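# Sort greasy glass jars into tray, leave clean ones

## Task

Some of the glass jars on the drying mat (at least one) are greasy, but this can't be seen. Get every greasy jar into the tray and keep every clean jar on the mat; a clean jar off the mat counts against you. At the end the tray must rest on the table, not on the mat. A jar that is dropped and breaks fails the task, and nothing may be put or knocked off the table. Whatever is done must stay in place once the robot lets go, so release everything and move the grippers away before finishing.

## Robot and tools

Robot: two arms, left_arm and right_arm, each with six joints (waist, shoulder, elbow, forearm roll, wrist pitch, wrist roll) and a parallel gripper. The names do not refer to sides of a camera image. Loose objects may occasionally be nudged by an outside push.

Frame: one shared scene frame. Origin on the table top midway between the arms, +x out over the table, +z up, left_arm on the +y side. Result state lines give, per arm, end_effector_position (m) and end_effector_quat_wxyz plus linear (m/s) and angular (rad/s) velocity. The printed hand position can be off, more so at long reach. end_effector_position is the point between the pads when closed; the fingers point along gripper +z and close along gripper y. Fingertips extend about 33 mm past that point when closed, about 9 mm when fully open, and they travel roughly 24 mm further out while closing, so keep that clearance above surfaces.

Tool execute_actions, argument actions: a list holding one item or nothing, plus optional pictures (boolean; images come by default).
- [] : just returns the current state, no command.
- {"rows": [...], "steps": n}: a motion of n control steps (1 to 15, default 15, each 1/30 s). rows holds 1 to 15 rows; one row per step, the last row repeats if rows run out.
- {"steps": n} without rows: a wait, n up to 300, counted from the previous result; time spent replying is included.
A refused call does nothing.

Row layout: a single list of 18 numbers, each in [-1, 1], covering both arms even if one is idle. Numbers 1-6: left_arm joint offsets (waist, shoulder, elbow, forearm roll, wrist pitch, wrist roll); 7-9: left gripper position, force_limit, speed; 10-18: the same nine for right_arm.
Joint numbers are offsets, not absolute angles, measured from the arm's joint angles in the most recent result that printed them (before any such result in the scene, or for later actions within the same reply, from the arm's pose at the start of the action). They are not cumulative across rows. Scale: 1.0 = 1.398 rad for waist and shoulder, 2.097 rad for elbow, 2.622 rad for forearm roll, wrist pitch, wrist roll. Joint ranges (rad): elbow -2.792 to 2.792, all others -6.283 to 6.283. A request more than 0.010 rad beyond a range end is refused; real ends may differ by up to 0.010 rad, and targets past the real end are clipped there, reported as "joint sent to its limit" (possibly referring to an earlier action). Sending all-zero offsets is not a hold: it pulls the arm back to the reference angles.

Gripper numbers are absolute commands: position +1 = fully open (140 mm), about -0.8 = pads touching, -1 = close until blocked. force_limit on parts up to 40 mm wide: about 14 N at -1, 60 N at 0, 107 N at +1. speed of the gap: about 30 mm/s at -1, 140 at 0, 250 at +1. To leave a gripper unchanged, repeat its previous three numbers (0 is a real command). object_status: 0 moving, 1 blocked while opening, 2 blocked while closing (a grip), 3 reached target or pads met. After closing with -1, confirm status 2. Stopped fingers stay put until position changes by at least 0.01 or the object shifts or drops. To squeeze harder while status is 2, raise force_limit and switch position between -1 and -0.98. position_measured is in counts: 3 open, 230 pads met, not linear in mm.

Motion: joint targets rise at most 2.09 rad/s (waist, shoulder), 3.14 (elbow), 3.93 (wrist joints), with 0.3 s to reach full speed, joints of one arm synchronized. Each target is kept within 0.456 rad (waist, shoulder), 0.683 (elbow), 0.854 (wrist joints) of the measured angle, and scaled back if it would put the gripper over 70 mm from where it is. Between calls, arms keep heading to the last row's target until they stall or a step is HELD. "joint command not followed" means a clearance check altered joint targets; HELD marks steps where a row was not sent. Joint positions and Joint velocities lines list each arm's joints in order (rad, rad/s).

Avoid: arms striking or pressing each other; contact torque reaching load limits (waist, shoulder 302 N m; elbow 142; wrist joints 40, held weight included) or any external force of 144 N, either of which halts that arm for 10 s as it yields. Holding loads heats motors; a MOTOR HOT warning precedes an OVER-TEMPERATURE FAULT braking stop. Avoid drops (glass breaks), slips, slams, hard pushes and sending things off the table. Smooth, low-effort, quick motion is preferred.

Tool zoom_image: camera (cam_high 672x504, cam_low 672x504, cam_left_wrist 504x504, cam_right_wrist 504x504) and region [x0, y0, x1, y1] in image pixels from the top-left, at most 504x504; gives a closer look at that camera's latest image.

Tool finished_scene: scene = current scene number; ends and grades it irreversibly, result tells whether it succeeded and gives the next task. Replying without any tool call ends everything.

Each tool is called after "Call:" as a command line: name --argument value for each argument, lists and objects as JSON in quotes; but a table of rows of numbers goes row by row, as --pt "numbers of a row", without its own name.

## Session

Call:
execute_actions --actions '[]'

Scene clock: 0.00 s of 7100.00 s.
left_arm: end_effector_position=(+0.4264, +0.1618, +0.2512) position_measured=3 object_status=3 end_effector_quat_wxyz=(-0.424, +0.567, -0.648, -0.281) end_effector_velocity=(+0.000, -0.001, +0.000) end_effector_angular_velocity=(-0.001, -0.001, +0.000) | right_arm: end_effector_position=(+0.0647, -0.7332, +0.3178) position_measured=3 object_status=3 end_effector_quat_wxyz=(-0.420, +0.741, +0.435, +0.293) end_effector_velocity=(-0.000, -0.000, -0.000) end_effector_angular_velocity=(+0.001, -0.000, -0.000)
Joint positions: left_arm=[-0.956  0.38   1.793  0.67   1.825  2.062] | right_arm=[-1.64  -0.205  2.308 -0.082  2.111 -1.22 ]
Joint velocities: left_arm=[-0.     0.    -0.001  0.    -0.    -0.001] | right_arm=[-0.     0.001 -0.     0.     0.     0.   ]

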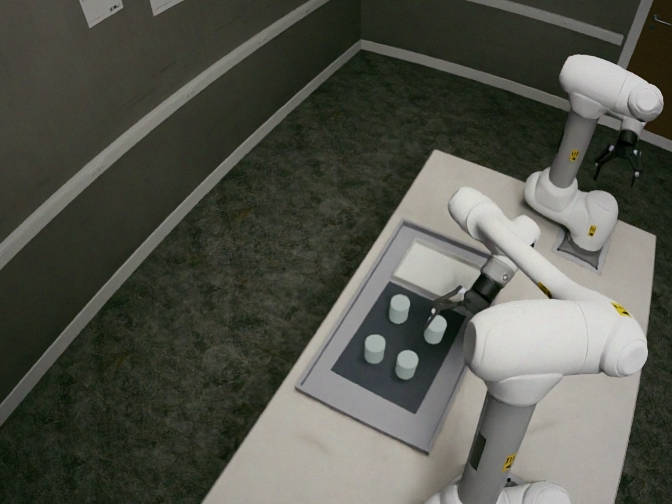

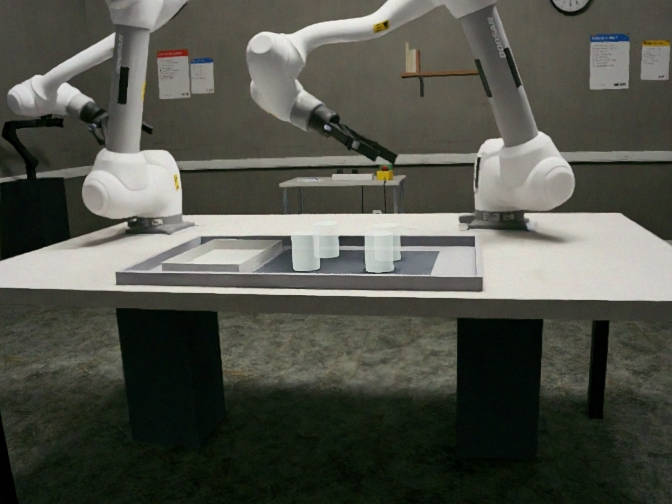

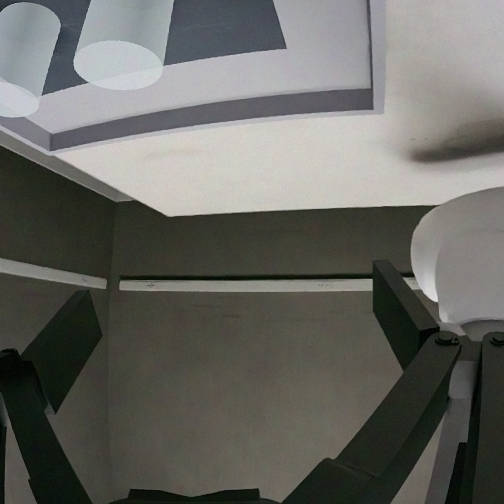

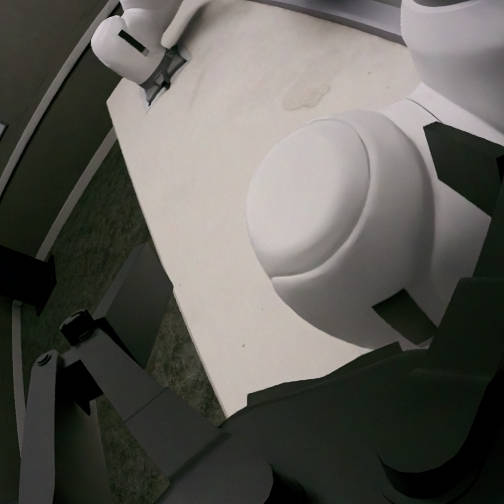

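Call:
execute_actions --actions '[{"rows":[[0.3515,-0.19,0.051,-0.2555,-0.266,-0.412,1,-1,0,0,0,0,0,0,0,1,0,0]]}]' --pictures false

Call:
execute_actions --actions '[{"steps":20}]'

Call:
execute_actions --actions '[{"rows":[[0,0.1005,0.0659,0,-0.1064,0,0.9,-1,0,0,0,0,0,0,0,1,0,0]]}]'

Scene clock: 10.07 s of 7100.00 s.
left_arm: end_effector_position=(+0.4839, +0.1831, +0.1918) position_measured=3 object_status=3 end_effector_quat_wxyz=(-0.024, +0.998, -0.054, -0.010) end_effector_velocity=(+0.154, -0.007, +0.081) end_effector_angular_velocity=(-0.947, -0.399, +2.058) | right_arm: end_effector_position=(+0.0647, -0.7332, +0.3178) position_measured=3 object_status=3 end_effector_quat_wxyz=(-0.420, +0.741, +0.435, +0.293) end_effector_velocity=(-0.000, -0.000, -0.000) end_effector_angular_velocity=(+0.001, -0.000, +0.000)
Joint positions: left_arm=[-0.489  0.127  1.895  0.033  1.162  1.05 ] | right_arm=[-1.64  -0.205  2.308 -0.082  2.111 -1.22 ]
Joint velocities: left_arm=[ 0.503 -0.26   0.105 -0.654 -0.678 -1.292] | right_arm=[ 0.     0.001 -0.    -0.    -0.     0.   ]
Steps of this call (steps 1 to 90: nothing new was sent; then 6.57 s passed at rest; steps 91 to 105: all 15 steps of this action). Readings (joint positions | what the end effector reports):
91: left_arm=[-0.955 0.379 1.793 0.669 1.824 2.061] | right_arm=[-1.640 -0.205 2.308 -0.082 2.111 -1.220] | left_arm position_measured=3 object_status=3 | right_arm position_measured=3 object_status=3
92: left_arm=[-0.949 0.376 1.795 0.660 1.815 2.049] | right_arm=[-1.640 -0.205 2.308 -0.082 2.111 -1.220] | left_arm position_measured=3 object_status=3 | right_arm position_measured=3 object_status=3
94: left_arm=[-0.914 0.356 1.803 0.608 1.761 1.983] | right_arm=[-1.640 -0.205 2.308 -0.082 2.111 -1.220] | left_arm position_measured=3 object_status=3 | right_arm position_measured=3 object_status=3
98: left_arm=[-0.752 0.263 1.840 0.376 1.519 1.678] | right_arm=[-1.640 -0.205 2.308 -0.082 2.111 -1.220] | left_arm position_measured=3 object_status=3 | right_arm position_measured=3 object_status=3
105: the state above

Scene clock: 10.73 s of 7100.00 s.
left_arm: end_effector_position=(+0.4919, +0.1827, +0.1961) position_measured=3 object_status=3 end_effector_quat_wxyz=(-0.000, +1.000, -0.000, -0.000) end_effector_velocity=(+0.000, -0.000, +0.000) end_effector_angular_velocity=(-0.000, -0.001, -0.000) | right_arm: end_effector_position=(+0.0647, -0.7332, +0.3178) position_measured=3 object_status=3 end_effector_quat_wxyz=(-0.420, +0.741, +0.435, +0.293) end_effector_velocity=(-0.000, -0.000, +0.000) end_effector_angular_velocity=(-0.001, +0.000, -0.000)
Joint positions: left_arm=[-0.464  0.114  1.9    0.     1.128  0.982] | right_arm=[-1.64  -0.205  2.308 -0.082  2.111 -1.22 ]
Joint velocities: left_arm=[ 0.  0. -0.  0. -0.  0.] | right_arm=[-0. -0. -0. -0. -0. -0.]
Steps of this call (steps 1 to 20: the robot went on to your last target). Readings (joint positions | what the end effector reports):
1: left_arm=[-0.475 0.120 1.898 0.015 1.143 1.013] | right_arm=[-1.640 -0.205 2.308 -0.082 2.111 -1.220] | left_arm position_measured=3 object_status=3 | right_arm position_measured=3 object_status=3
2: left_arm=[-0.467 0.115 1.900 0.004 1.132 0.992] | right_arm=[-1.640 -0.205 2.308 -0.082 2.111 -1.220] | left_arm position_measured=3 object_status=3 | right_arm position_measured=3 object_status=3
4: left_arm=[-0.464 0.114 1.900 0.000 1.128 0.983] | right_arm=[-1.640 -0.205 2.308 -0.082 2.111 -1.220] | left_arm position_measured=3 object_status=3 | right_arm position_measured=3 object_status=3
8: left_arm=[-0.464 0.114 1.900 0.000 1.128 0.982] | right_arm=[-1.640 -0.205 2.308 -0.082 2.111 -1.220] | left_arm position_measured=3 object_status=3 | right_arm position_measured=3 object_status=3
20: the state above

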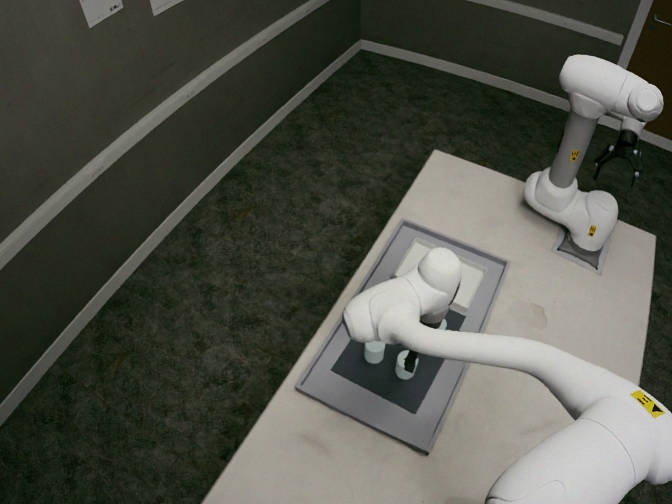

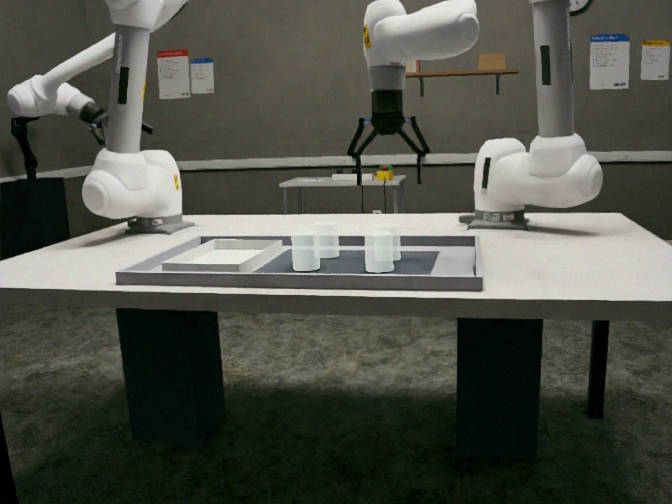

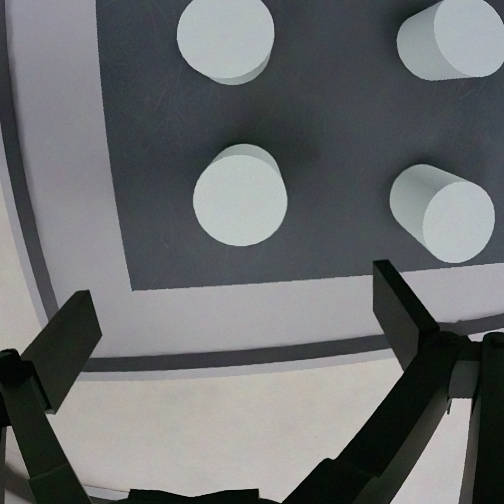

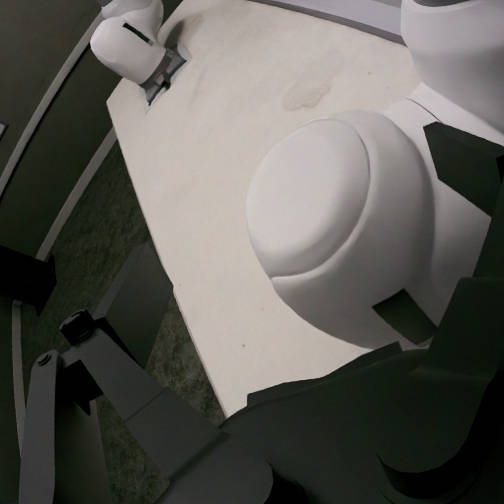

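Scene clock: 11.23 s of 7100.00 s.
left_arm: end_effector_position=(+0.4921, +0.1826, +0.0507) position_measured=16 object_status=3 end_effector_quat_wxyz=(+0.000, +1.000, -0.000, +0.000) end_effector_velocity=(-0.002, +0.001, -0.002) end_effector_angular_velocity=(+0.001, +0.002, +0.000) | right_arm: end_effector_position=(+0.0647, -0.7332, +0.3178) position_measured=3 object_status=3 end_effector_quat_wxyz=(-0.420, +0.741, +0.435, +0.293) end_effector_velocity=(-0.000, +0.000, -0.000) end_effector_angular_velocity=(+0.001, -0.000, -0.001)
Joint positions: left_arm=[-0.464  0.254  2.038 -0.     0.849  0.982] | right_arm=[-1.64  -0.205  2.308 -0.082  2.111 -1.22 ]
Joint velocities: left_arm=[-0.     0.     0.004 -0.    -0.002  0.   ] | right_arm=[-0.001  0.001  0.001  0.    -0.    -0.   ]
Steps of this call (steps 1 to 15: all 15 steps of this action). Readings (joint positions | what the end effector reports):
1: left_arm=[-0.464 0.114 1.901 0.000 1.127 0.982] | right_arm=[-1.640 -0.205 2.308 -0.082 2.111 -1.220] | left_arm position_measured=3 object_status=0 | right_arm position_measured=3 object_status=3
2: left_arm=[-0.464 0.119 1.906 0.000 1.116 0.982] | right_arm=[-1.640 -0.205 2.308 -0.082 2.111 -1.220] | left_arm position_measured=8 object_status=0 | right_arm position_measured=3 object_status=3
4: left_arm=[-0.464 0.150 1.937 0.000 1.054 0.982] | right_arm=[-1.640 -0.205 2.308 -0.082 2.111 -1.220] | left_arm position_measured=16 object_status=0 | right_arm position_measured=3 object_status=3
8: left_arm=[-0.464 0.224 2.009 -0.000 0.908 0.982] | right_arm=[-1.640 -0.205 2.308 -0.082 2.111 -1.220] | left_arm position_measured=16 object_status=0 | right_arm position_measured=3 object_status=3
15: the state above

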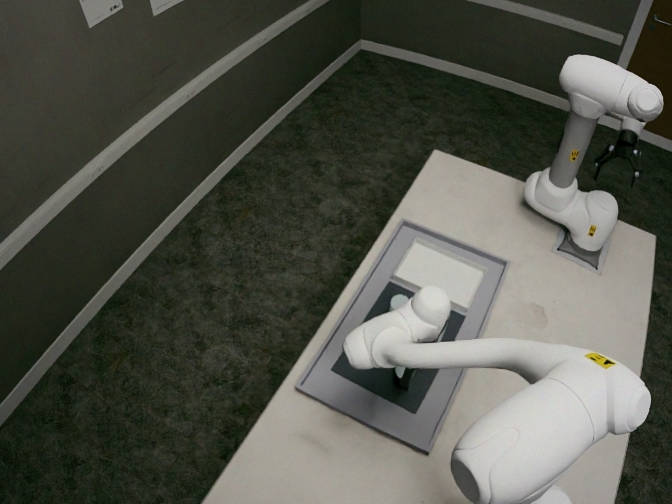

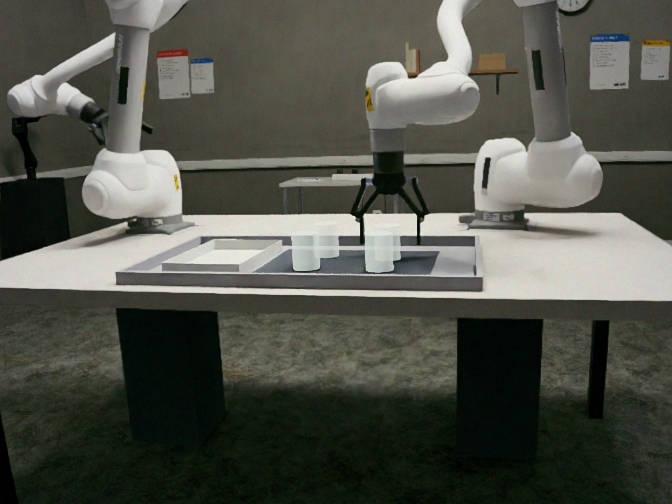

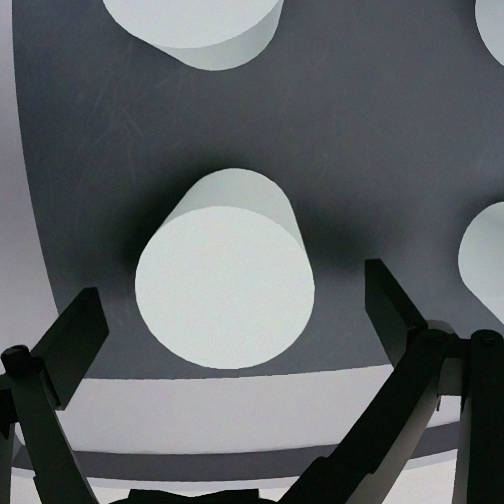

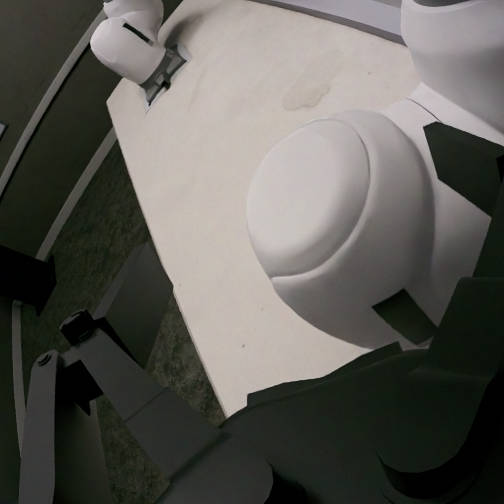

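Call:
execute_actions --actions '[{"rows":[[-0.006,0,0,0,0,0,-0.2,-1,-0.7,0,0,0,0,0,0,1,0,0]]}]' --pictures false

Call:
execute_actions --actions '[{"steps":33}]'

Call:
execute_actions --actions '[{"rows":[[0,0,0,0,0,0,0.5,-1,0.5,0,0,0,0,0,0,1,0,0]],"steps":10}]' --pictures false

Call:
execute_actions --actions '[{"rows":[[0.0657,0.0986,-0.0955,0,0.0238,0.032,0.5,-1,0.5,0,0,0,0,0,0,1,0,0]]}]'

Call:
execute_actions --actions '[{"rows":[[0,0,0,0,0,0,-0.2,-1,-0.7,0,0,0,0,0,0,1,0,0]]}]' --pictures false

Call:
execute_actions --actions '[{"steps":19}]'

Call:
execute_actions --actions '[{"rows":[[0,0,0,0,0,0,0.8,-1,0.5,0,0,0,0,0,0,1,0,0]],"steps":7}]' --pictures false

Call:
execute_actions --actions '[{"rows":[[0,-0.055,-0.029,0,0.0525,0,0.8,-1,0.5,0,0,0,0,0,0,1,0,0]],"steps":12}]' --pictures false

Call:
execute_actions --actions '[{"rows":[[-0.1465,0.0832,-0.0885,0,0.0264,-0.0782,0.8,-1,0.5,0,0,0,0,0,0,1,0,0]]}]' --pictures false

Call:
execute_actions --actions '[{"rows":[[0,0.055,0.029,0,-0.0525,0,0.7,-1,0.5,0,0,0,0,0,0,1,0,0]],"steps":13}]'

Scene clock: 29.17 s of 7100.00 s.
left_arm: end_effector_position=(+0.4897, +0.1784, +0.0507) position_measured=62 object_status=0 end_effector_quat_wxyz=(+0.000, +1.000, -0.005, +0.000) end_effector_velocity=(+0.001, -0.000, +0.001) end_effector_angular_velocity=(-0.000, -0.001, +0.000) | right_arm: end_effector_position=(+0.0647, -0.7332, +0.3178) position_measured=3 object_status=3 end_effector_quat_wxyz=(-0.420, +0.741, +0.435, +0.293) end_effector_velocity=(+0.000, -0.000, +0.000) end_effector_angular_velocity=(-0.001, +0.000, +0.000)
Joint positions: left_arm=[-0.472  0.254  2.038  0.     0.849  0.982] | right_arm=[-1.64  -0.205  2.308 -0.082  2.111 -1.22 ]
Joint velocities: left_arm=[-0.    -0.001 -0.002  0.001  0.002 -0.001] | right_arm=[ 0.    -0.001 -0.001  0.     0.     0.   ]
Steps of this call (steps 1 to 15: the robot went on to your last target; steps 16 to 90: nothing new was sent; then 14.43 s passed at rest; steps 91 to 105: all 15 steps of this action). Readings (joint positions | what the end effector reports):
91: left_arm=[-0.465 0.254 2.039 0.000 0.849 0.982] | right_arm=[-1.640 -0.205 2.308 -0.082 2.111 -1.220] | left_arm position_measured=16 object_status=0 | right_arm position_measured=3 object_status=3
92: left_arm=[-0.468 0.254 2.039 0.000 0.849 0.982] | right_arm=[-1.640 -0.205 2.308 -0.082 2.111 -1.220] | left_arm position_measured=18 object_status=0 | right_arm position_measured=3 object_status=3
94: left_arm=[-0.472 0.254 2.039 0.000 0.849 0.982] | right_arm=[-1.640 -0.205 2.308 -0.082 2.111 -1.220] | left_arm position_measured=25 object_status=0 | right_arm position_measured=3 object_status=3
98: left_arm=[-0.472 0.254 2.039 0.000 0.849 0.982] | right_arm=[-1.640 -0.205 2.308 -0.082 2.111 -1.220] | left_arm position_measured=39 object_status=0 | right_arm position_measured=3 object_status=3
105: the state above

Scene clock: 30.27 s of 7100.00 s.
left_arm: end_effector_position=(+0.4897, +0.1784, +0.0507) position_measured=154 object_status=3 end_effector_quat_wxyz=(+0.000, +1.000, -0.005, +0.000) end_effector_velocity=(+0.000, -0.000, +0.001) end_effector_angular_velocity=(-0.001, -0.001, +0.001) | right_arm: end_effector_position=(+0.0647, -0.7332, +0.3178) position_measured=3 object_status=3 end_effector_quat_wxyz=(-0.420, +0.741, +0.435, +0.293) end_effector_velocity=(-0.000, -0.000, +0.000) end_effector_angular_velocity=(+0.000, +0.000, -0.001)
Joint positions: left_arm=[-0.472  0.254  2.038 -0.     0.849  0.982] | right_arm=[-1.64  -0.205  2.308 -0.082  2.111 -1.22 ]
Joint velocities: left_arm=[-0.    -0.001 -0.    -0.    -0.    -0.001] | right_arm=[-0.001  0.001 -0.001 -0.     0.     0.   ]
Steps of this call (steps 1 to 15: the robot went on to your last target; steps 16 to 33: nothing new was sent). Readings (joint positions | what the end effector reports):
1: left_arm=[-0.472 0.254 2.038 0.000 0.849 0.982] | right_arm=[-1.640 -0.205 2.308 -0.082 2.111 -1.220] | left_arm position_measured=66 object_status=0 | right_arm position_measured=3 object_status=3
2: left_arm=[-0.472 0.254 2.038 -0.000 0.849 0.982] | right_arm=[-1.640 -0.205 2.308 -0.082 2.111 -1.220] | left_arm position_measured=69 object_status=0 | right_arm position_measured=3 object_status=3
4: left_arm=[-0.472 0.254 2.038 -0.000 0.849 0.982] | right_arm=[-1.640 -0.205 2.308 -0.082 2.111 -1.220] | left_arm position_measured=76 object_status=0 | right_arm position_measured=3 object_status=3
8: left_arm=[-0.472 0.254 2.038 -0.000 0.849 0.982] | right_arm=[-1.640 -0.205 2.308 -0.082 2.111 -1.220] | left_arm position_measured=89 object_status=0 | right_arm position_measured=3 object_status=3
33: the state above
All arms were judged still, so your last target was given up. Only a new action makes them travel on or press farther. Fingers that are still opening or closing keep moving.

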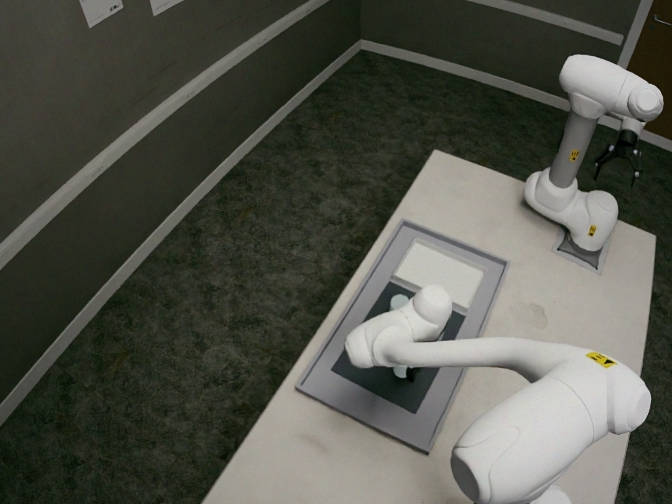

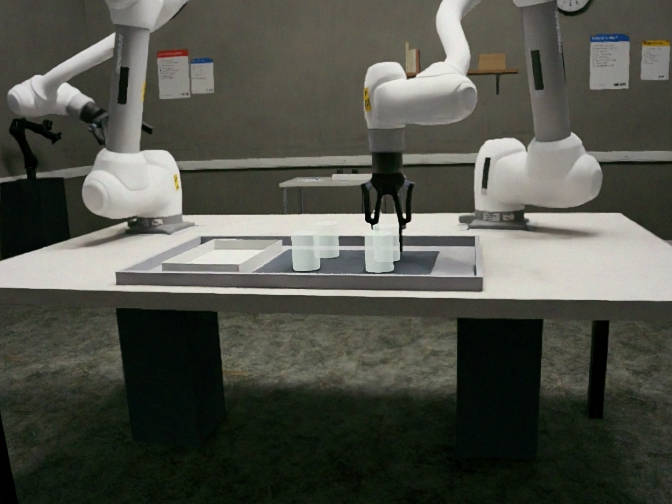

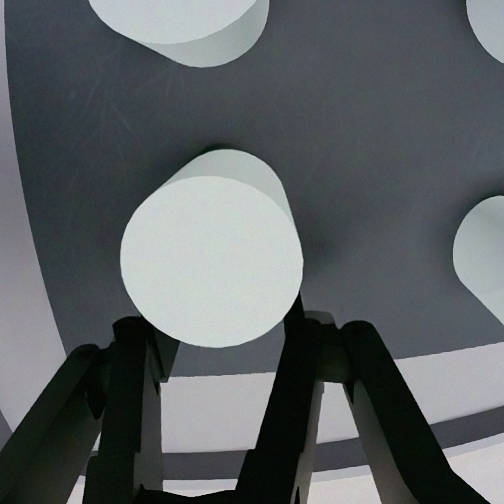

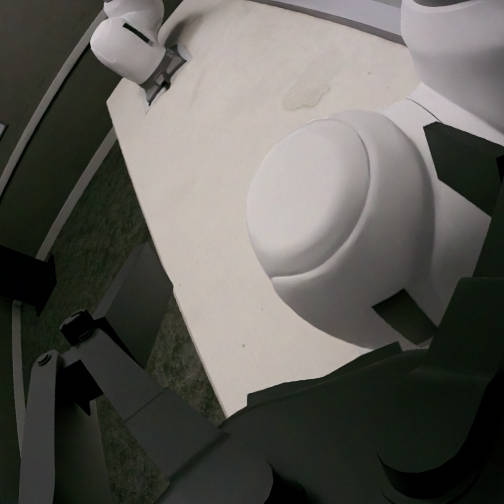

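Scene clock: 30.60 s of 7100.00 s.
left_arm: end_effector_position=(+0.4897, +0.1784, +0.0507) position_measured=67 object_status=0 end_effector_quat_wxyz=(+0.000, +1.000, -0.005, +0.000) end_effector_velocity=(-0.000, +0.000, +0.000) end_effector_angular_velocity=(+0.001, +0.001, -0.001) | right_arm: end_effector_position=(+0.0647, -0.7332, +0.3178) position_measured=3 object_status=3 end_effector_quat_wxyz=(-0.420, +0.741, +0.435, +0.293) end_effector_velocity=(+0.000, +0.000, -0.000) end_effector_angular_velocity=(-0.001, -0.000, +0.000)
Joint positions: left_arm=[-0.472  0.254  2.038 -0.     0.849  0.982] | right_arm=[-1.64  -0.205  2.308 -0.082  2.111 -1.22 ]
Joint velocities: left_arm=[-0.     0.    -0.     0.     0.001  0.001] | right_arm=[ 0.    -0.001  0.     0.    -0.    -0.   ]
Steps of this call (steps 1 to 10: all 10 steps of this action). Readings (joint positions | what the end effector reports):
1: left_arm=[-0.472 0.254 2.038 -0.000 0.849 0.982] | right_arm=[-1.640 -0.205 2.308 -0.082 2.111 -1.220] | left_arm position_measured=154 object_status=0 | right_arm position_measured=3 object_status=3
2: left_arm=[-0.472 0.254 2.038 -0.000 0.849 0.982] | right_arm=[-1.640 -0.205 2.308 -0.082 2.111 -1.220] | left_arm position_measured=147 object_status=0 | right_arm position_measured=3 object_status=3
4: left_arm=[-0.472 0.254 2.038 -0.000 0.849 0.982] | right_arm=[-1.640 -0.205 2.308 -0.082 2.111 -1.220] | left_arm position_measured=126 object_status=0 | right_arm position_measured=3 object_status=3
8: left_arm=[-0.472 0.254 2.038 -0.000 0.849 0.982] | right_arm=[-1.640 -0.205 2.308 -0.082 2.111 -1.220] | left_arm position_measured=84 object_status=0 | right_arm position_measured=3 object_status=3
10: the state above

Scene clock: 31.10 s of 7100.00 s.
left_arm: end_effector_position=(+0.6049, +0.1750, +0.0505) position_measured=66 object_status=3 end_effector_quat_wxyz=(+0.000, +1.000, -0.001, +0.000) end_effector_velocity=(+0.002, -0.000, +0.000) end_effector_angular_velocity=(-0.001, -0.001, +0.000) | right_arm: end_effector_position=(+0.0647, -0.7332, +0.3178) position_measured=3 object_status=3 end_effector_quat_wxyz=(-0.420, +0.741, +0.435, +0.293) end_effector_velocity=(+0.000, -0.000, -0.000) end_effector_angular_velocity=(+0.000, -0.000, +0.000)
Joint positions: left_arm=[-0.381  0.392  1.838 -0.     0.911  1.066] | right_arm=[-1.64  -0.205  2.308 -0.082  2.111 -1.22 ]
Joint velocities: left_arm=[ 0.001  0.001 -0.003  0.    -0.     0.001] | right_arm=[ 0.     0.001 -0.     0.    -0.    -0.   ]
Steps of this call (steps 1 to 15: all 15 steps of this action). Readings (joint positions | what the end effector reports):
1: left_arm=[-0.472 0.255 2.038 -0.000 0.849 0.982] | right_arm=[-1.640 -0.205 2.308 -0.082 2.111 -1.220] | left_arm position_measured=66 object_status=0 | right_arm position_measured=3 object_status=3
2: left_arm=[-0.469 0.260 2.030 -0.000 0.852 0.985] | right_arm=[-1.640 -0.205 2.308 -0.082 2.111 -1.220] | left_arm position_measured=66 object_status=0 | right_arm position_measured=3 object_status=3
4: left_arm=[-0.446 0.294 1.980 -0.000 0.867 1.006] | right_arm=[-1.640 -0.205 2.308 -0.082 2.111 -1.220] | left_arm position_measured=66 object_status=0 | right_arm position_measured=3 object_status=3
8: left_arm=[-0.391 0.376 1.861 -0.000 0.904 1.056] | right_arm=[-1.640 -0.205 2.308 -0.082 2.111 -1.220] | left_arm position_measured=66 object_status=3 | right_arm position_measured=3 object_status=3
15: the state above

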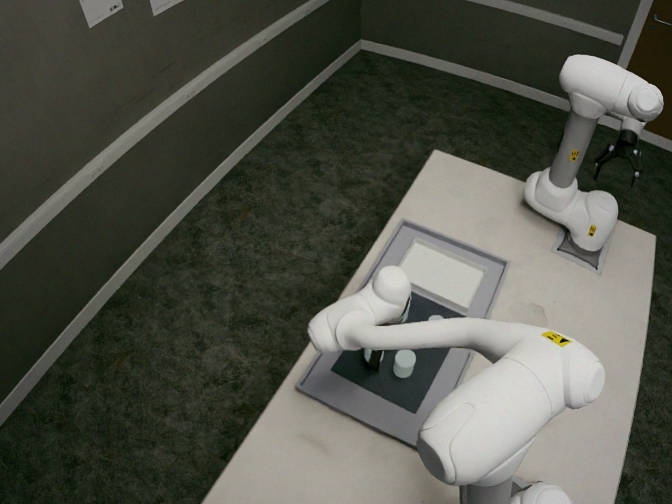

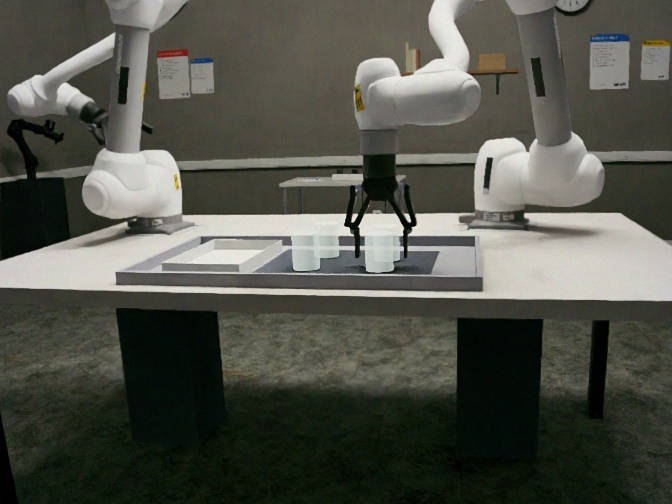

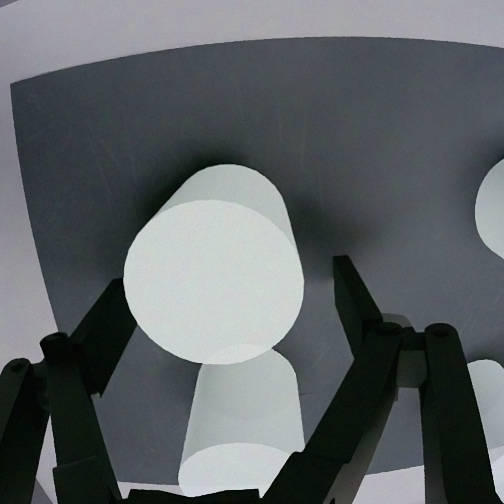

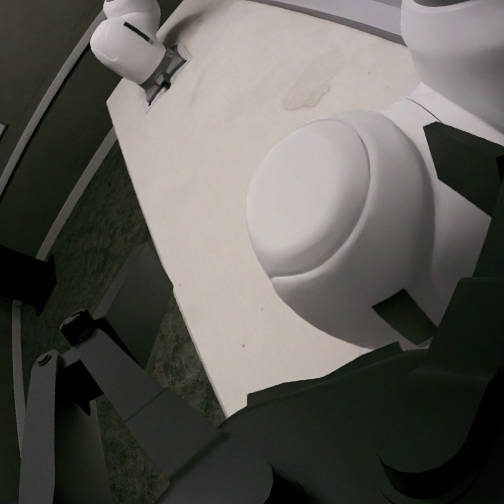

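Scene clock: 31.60 s of 7100.00 s.
left_arm: end_effector_position=(+0.6049, +0.1750, +0.0505) position_measured=113 object_status=0 end_effector_quat_wxyz=(+0.000, +1.000, -0.001, +0.000) end_effector_velocity=(-0.000, +0.000, -0.000) end_effector_angular_velocity=(+0.000, +0.001, -0.000) | right_arm: end_effector_position=(+0.0647, -0.7332, +0.3178) position_measured=3 object_status=3 end_effector_quat_wxyz=(-0.420, +0.741, +0.435, +0.293) end_effector_velocity=(-0.000, -0.000, +0.000) end_effector_angular_velocity=(-0.001, +0.000, -0.001)
Joint positions: left_arm=[-0.381  0.392  1.838 -0.     0.911  1.066] | right_arm=[-1.64  -0.205  2.308 -0.082  2.111 -1.22 ]
Joint velocities: left_arm=[ 0.     0.001 -0.    -0.     0.001  0.   ] | right_arm=[-0.001 -0.001 -0.001 -0.     0.    -0.   ]
Steps of this call (steps 1 to 15: all 15 steps of this action). Readings (joint positions | what the end effector reports):
1: left_arm=[-0.381 0.392 1.838 -0.000 0.911 1.066] | right_arm=[-1.640 -0.205 2.308 -0.082 2.111 -1.220] | left_arm position_measured=66 object_status=0 | right_arm position_measured=3 object_status=3
2: left_arm=[-0.381 0.392 1.838 -0.000 0.911 1.066] | right_arm=[-1.640 -0.205 2.308 -0.082 2.111 -1.220] | left_arm position_measured=69 object_status=0 | right_arm position_measured=3 object_status=3
4: left_arm=[-0.381 0.392 1.838 -0.000 0.911 1.066] | right_arm=[-1.640 -0.205 2.308 -0.082 2.111 -1.220] | left_arm position_measured=75 object_status=0 | right_arm position_measured=3 object_status=3
8: left_arm=[-0.381 0.392 1.838 -0.000 0.911 1.066] | right_arm=[-1.640 -0.205 2.308 -0.082 2.111 -1.220] | left_arm position_measured=89 object_status=0 | right_arm position_measured=3 object_status=3
15: the state above

Scene clock: 32.23 s of 7100.00 s.
left_arm: end_effector_position=(+0.6049, +0.1750, +0.0505) position_measured=154 object_status=3 end_effector_quat_wxyz=(+0.000, +1.000, -0.001, +0.000) end_effector_velocity=(+0.001, -0.000, +0.000) end_effector_angular_velocity=(-0.001, -0.002, -0.001) | right_arm: end_effector_position=(+0.0647, -0.7332, +0.3178) position_measured=3 object_status=3 end_effector_quat_wxyz=(-0.420, +0.741, +0.435, +0.293) end_effector_velocity=(+0.000, +0.001, +0.000) end_effector_angular_velocity=(-0.001, +0.000, +0.000)
Joint positions: left_arm=[-0.381  0.392  1.838 -0.     0.911  1.066] | right_arm=[-1.64  -0.205  2.308 -0.082  2.111 -1.22 ]
Joint velocities: left_arm=[ 0.     0.    -0.001  0.    -0.001  0.001] | right_arm=[ 0.    -0.002  0.001 -0.     0.     0.   ]
Steps of this call (steps 1 to 15: the robot went on to your last target; steps 16 to 19: nothing new was sent). Readings (joint positions | what the end effector reports):
1: left_arm=[-0.381 0.392 1.838 -0.000 0.911 1.066] | right_arm=[-1.640 -0.205 2.308 -0.082 2.111 -1.220] | left_arm position_measured=116 object_status=0 | right_arm position_measured=3 object_status=3
2: left_arm=[-0.381 0.392 1.838 -0.000 0.911 1.066] | right_arm=[-1.640 -0.205 2.308 -0.082 2.111 -1.220] | left_arm position_measured=120 object_status=0 | right_arm position_measured=3 object_status=3
4: left_arm=[-0.381 0.392 1.838 -0.000 0.911 1.066] | right_arm=[-1.640 -0.205 2.308 -0.082 2.111 -1.220] | left_arm position_measured=126 object_status=0 | right_arm position_measured=3 object_status=3
8: left_arm=[-0.381 0.392 1.838 -0.000 0.911 1.066] | right_arm=[-1.640 -0.205 2.308 -0.082 2.111 -1.220] | left_arm position_measured=140 object_status=0 | right_arm position_measured=3 object_status=3
19: the state above
All arms were judged still, so your last target was given up. Only a new action makes them travel on or press farther. Fingers that are still opening or closing keep moving.

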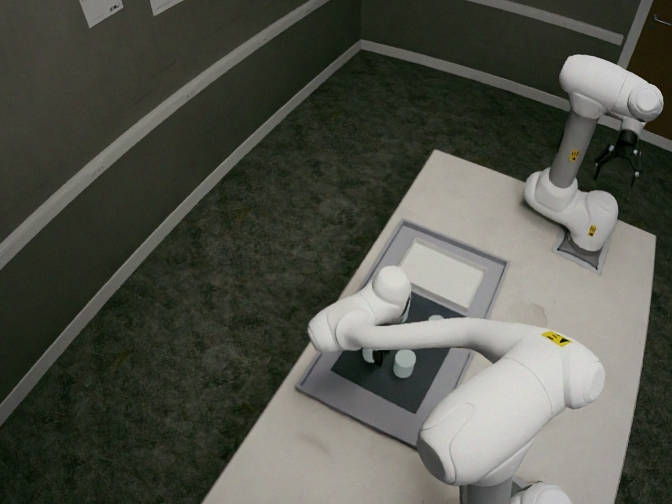

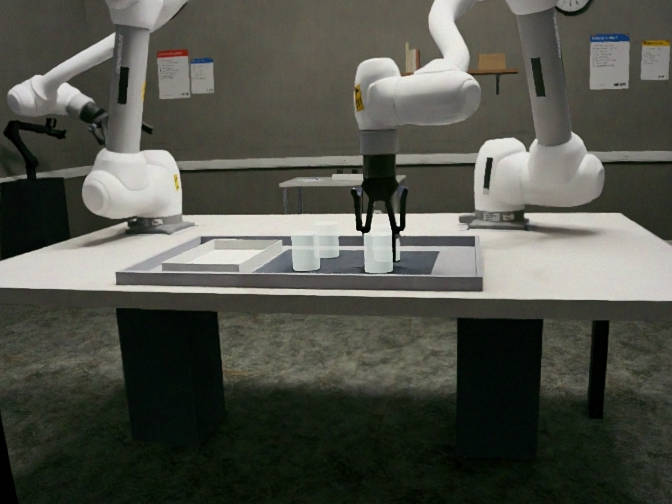

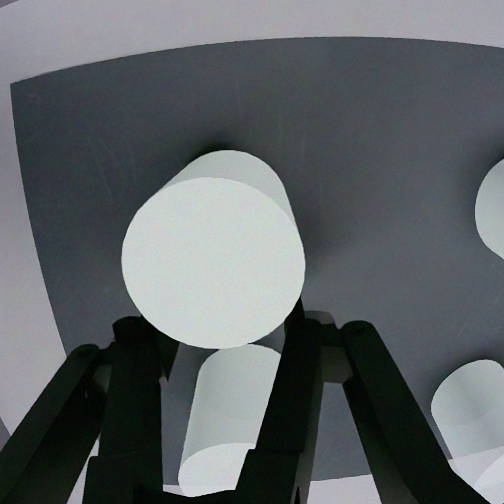

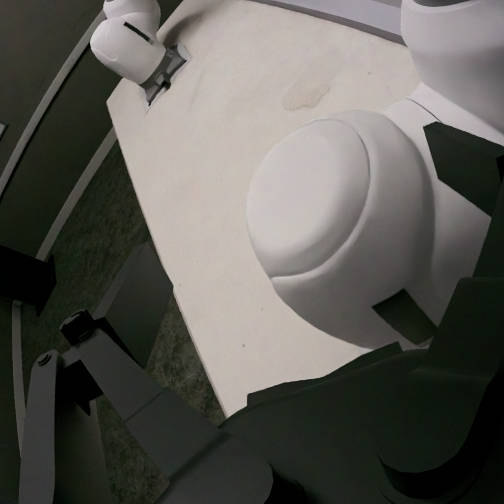

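Scene clock: 32.47 s of 7100.00 s.
left_arm: end_effector_position=(+0.6049, +0.1750, +0.0505) position_measured=94 object_status=0 end_effector_quat_wxyz=(+0.000, +1.000, -0.001, +0.000) end_effector_velocity=(+0.001, -0.001, +0.001) end_effector_angular_velocity=(-0.001, -0.002, -0.001) | right_arm: end_effector_position=(+0.0647, -0.7332, +0.3178) position_measured=3 object_status=3 end_effector_quat_wxyz=(-0.420, +0.741, +0.435, +0.293) end_effector_velocity=(+0.000, +0.000, -0.000) end_effector_angular_velocity=(+0.001, +0.000, -0.000)
Joint positions: left_arm=[-0.381  0.392  1.838 -0.     0.911  1.066] | right_arm=[-1.64  -0.205  2.308 -0.082  2.111 -1.22 ]
Joint velocities: left_arm=[-0.    -0.    -0.001  0.    -0.     0.001] | right_arm=[-0.     0.     0.001  0.    -0.     0.   ]
Steps of this call (steps 1 to 7: all 7 steps of this action). Readings (joint positions | what the end effector reports):
1: left_arm=[-0.381 0.392 1.838 -0.000 0.911 1.066] | right_arm=[-1.640 -0.205 2.308 -0.082 2.111 -1.220] | left_arm position_measured=154 object_status=0 | right_arm position_measured=3 object_status=3
2: left_arm=[-0.381 0.392 1.838 -0.000 0.911 1.066] | right_arm=[-1.640 -0.205 2.308 -0.082 2.111 -1.220] | left_arm position_measured=147 object_status=0 | right_arm position_measured=3 object_status=3
4: left_arm=[-0.381 0.392 1.838 -0.000 0.911 1.066] | right_arm=[-1.640 -0.205 2.308 -0.082 2.111 -1.220] | left_arm position_measured=126 object_status=0 | right_arm position_measured=3 object_status=3
7: the state above

Scene clock: 32.87 s of 7100.00 s.
left_arm: end_effector_position=(+0.6032, +0.1760, +0.1309) position_measured=28 object_status=3 end_effector_quat_wxyz=(+0.000, +1.000, -0.001, +0.000) end_effector_velocity=(-0.000, +0.000, -0.000) end_effector_angular_velocity=(-0.000, +0.001, +0.000) | right_arm: end_effector_position=(+0.0647, -0.7332, +0.3178) position_measured=3 object_status=3 end_effector_quat_wxyz=(-0.420, +0.741, +0.435, +0.293) end_effector_velocity=(-0.000, -0.000, -0.000) end_effector_angular_velocity=(+0.001, -0.000, -0.001)
Joint positions: left_arm=[-0.381  0.315  1.778 -0.     1.049  1.066] | right_arm=[-1.64  -0.205  2.308 -0.082  2.111 -1.22 ]
Joint velocities: left_arm=[ 0.    -0.     0.001 -0.     0.    -0.   ] | right_arm=[-0.001  0.002 -0.    -0.    -0.    -0.   ]
Steps of this call (steps 1 to 12: all 12 steps of this action). Readings (joint positions | what the end effector reports):
1: left_arm=[-0.381 0.392 1.838 -0.000 0.912 1.066] | right_arm=[-1.640 -0.205 2.308 -0.082 2.111 -1.220] | left_arm position_measured=84 object_status=0 | right_arm position_measured=3 object_status=3
2: left_arm=[-0.381 0.387 1.834 -0.000 0.923 1.066] | right_arm=[-1.640 -0.205 2.308 -0.082 2.111 -1.220] | left_arm position_measured=73 object_status=0 | right_arm position_measured=3 object_status=3
4: left_arm=[-0.381 0.354 1.808 -0.000 0.981 1.066] | right_arm=[-1.640 -0.205 2.308 -0.082 2.111 -1.220] | left_arm position_measured=52 object_status=0 | right_arm position_measured=3 object_status=3
8: left_arm=[-0.381 0.315 1.778 -0.000 1.048 1.066] | right_arm=[-1.640 -0.205 2.308 -0.082 2.111 -1.220] | left_arm position_measured=28 object_status=0 | right_arm position_measured=3 object_status=3
12: the state above

Scene clock: 33.37 s of 7100.00 s.
left_arm: end_effector_position=(+0.5945, +0.0030, +0.1388) position_measured=28 object_status=3 end_effector_quat_wxyz=(+0.000, +1.000, -0.000, +0.000) end_effector_velocity=(+0.002, -0.001, +0.002) end_effector_angular_velocity=(-0.002, -0.003, +0.003) | right_arm: end_effector_position=(+0.0647, -0.7332, +0.3178) position_measured=3 object_status=3 end_effector_quat_wxyz=(-0.420, +0.741, +0.435, +0.293) end_effector_velocity=(+0.000, -0.000, -0.000) end_effector_angular_velocity=(+0.002, -0.000, +0.000)
Joint positions: left_arm=[-0.585  0.431  1.592 -0.     1.118  0.861] | right_arm=[-1.64  -0.205  2.308 -0.082  2.111 -1.22 ]
Joint velocities: left_arm=[-0.    -0.    -0.005  0.001  0.002 -0.004] | right_arm=[ 0.001  0.002 -0.     0.    -0.     0.   ]
Steps of this call (steps 1 to 15: all 15 steps of this action). Readings (joint positions | what the end effector reports):
1: left_arm=[-0.381 0.315 1.777 -0.000 1.049 1.065] | right_arm=[-1.640 -0.205 2.308 -0.082 2.111 -1.220] | left_arm position_measured=28 object_status=3 | right_arm position_measured=3 object_status=3
2: left_arm=[-0.386 0.318 1.772 -0.000 1.051 1.060] | right_arm=[-1.640 -0.205 2.308 -0.082 2.111 -1.220] | left_arm position_measured=28 object_status=3 | right_arm position_measured=3 object_status=3
4: left_arm=[-0.420 0.337 1.741 -0.000 1.063 1.026] | right_arm=[-1.640 -0.205 2.308 -0.082 2.111 -1.220] | left_arm position_measured=28 object_status=3 | right_arm position_measured=3 object_status=3
8: left_arm=[-0.509 0.388 1.661 -0.000 1.092 0.937] | right_arm=[-1.640 -0.205 2.308 -0.082 2.111 -1.220] | left_arm position_measured=28 object_status=3 | right_arm position_measured=3 object_status=3
15: the state above

Scene clock: 33.80 s of 7100.00 s.
left_arm: end_effector_position=(+0.5977, +0.0002, +0.0505) position_measured=41 object_status=0 end_effector_quat_wxyz=(+0.000, +1.000, -0.000, -0.000) end_effector_velocity=(-0.001, +0.001, -0.001) end_effector_angular_velocity=(+0.002, +0.001, +0.001) | right_arm: end_effector_position=(+0.0647, -0.7332, +0.3178) position_measured=3 object_status=3 end_effector_quat_wxyz=(-0.420, +0.741, +0.435, +0.293) end_effector_velocity=(-0.000, -0.000, -0.000) end_effector_angular_velocity=(+0.001, -0.000, -0.000)
Joint positions: left_arm=[-0.585  0.508  1.653 -0.     0.98   0.861] | right_arm=[-1.64  -0.205  2.308 -0.082  2.111 -1.22 ]
Joint velocities: left_arm=[ 0.     0.     0.002  0.001 -0.    -0.002] | right_arm=[-0.     0.001 -0.    -0.     0.    -0.   ]
Steps of this call (steps 1 to 13: all 13 steps of this action). Readings (joint positions | what the end effector reports):
1: left_arm=[-0.585 0.432 1.592 -0.000 1.118 0.861] | right_arm=[-1.640 -0.205 2.308 -0.082 2.111 -1.220] | left_arm position_measured=28 object_status=0 | right_arm position_measured=3 object_status=3
2: left_arm=[-0.585 0.437 1.595 -0.000 1.108 0.861] | right_arm=[-1.640 -0.205 2.308 -0.082 2.111 -1.220] | left_arm position_measured=35 object_status=0 | right_arm position_measured=3 object_status=3
4: left_arm=[-0.585 0.469 1.622 -0.000 1.050 0.861] | right_arm=[-1.640 -0.205 2.308 -0.082 2.111 -1.220] | left_arm position_measured=41 object_status=0 | right_arm position_measured=3 object_status=3
8: left_arm=[-0.585 0.508 1.653 -0.000 0.982 0.861] | right_arm=[-1.640 -0.205 2.308 -0.082 2.111 -1.220] | left_arm position_measured=41 object_status=0 | right_arm position_measured=3 object_status=3
13: the state above

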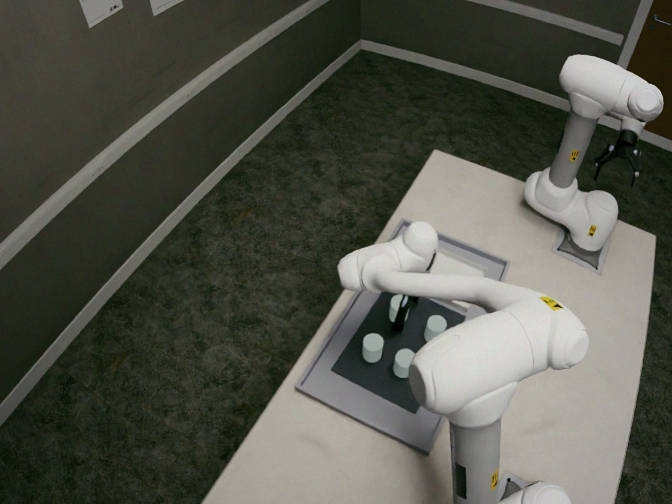

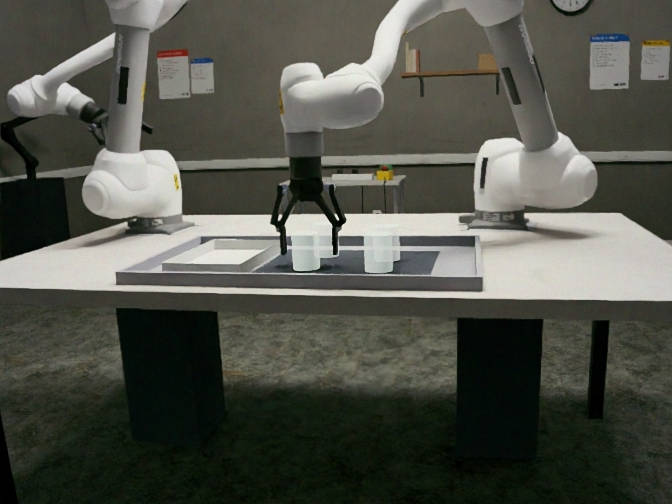

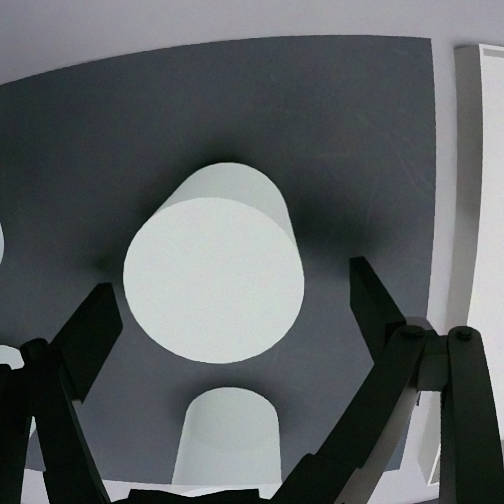

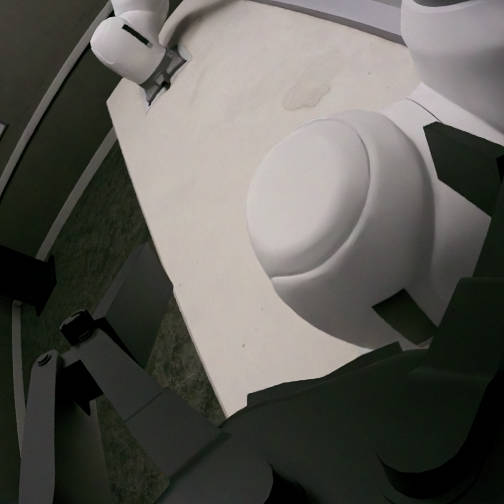

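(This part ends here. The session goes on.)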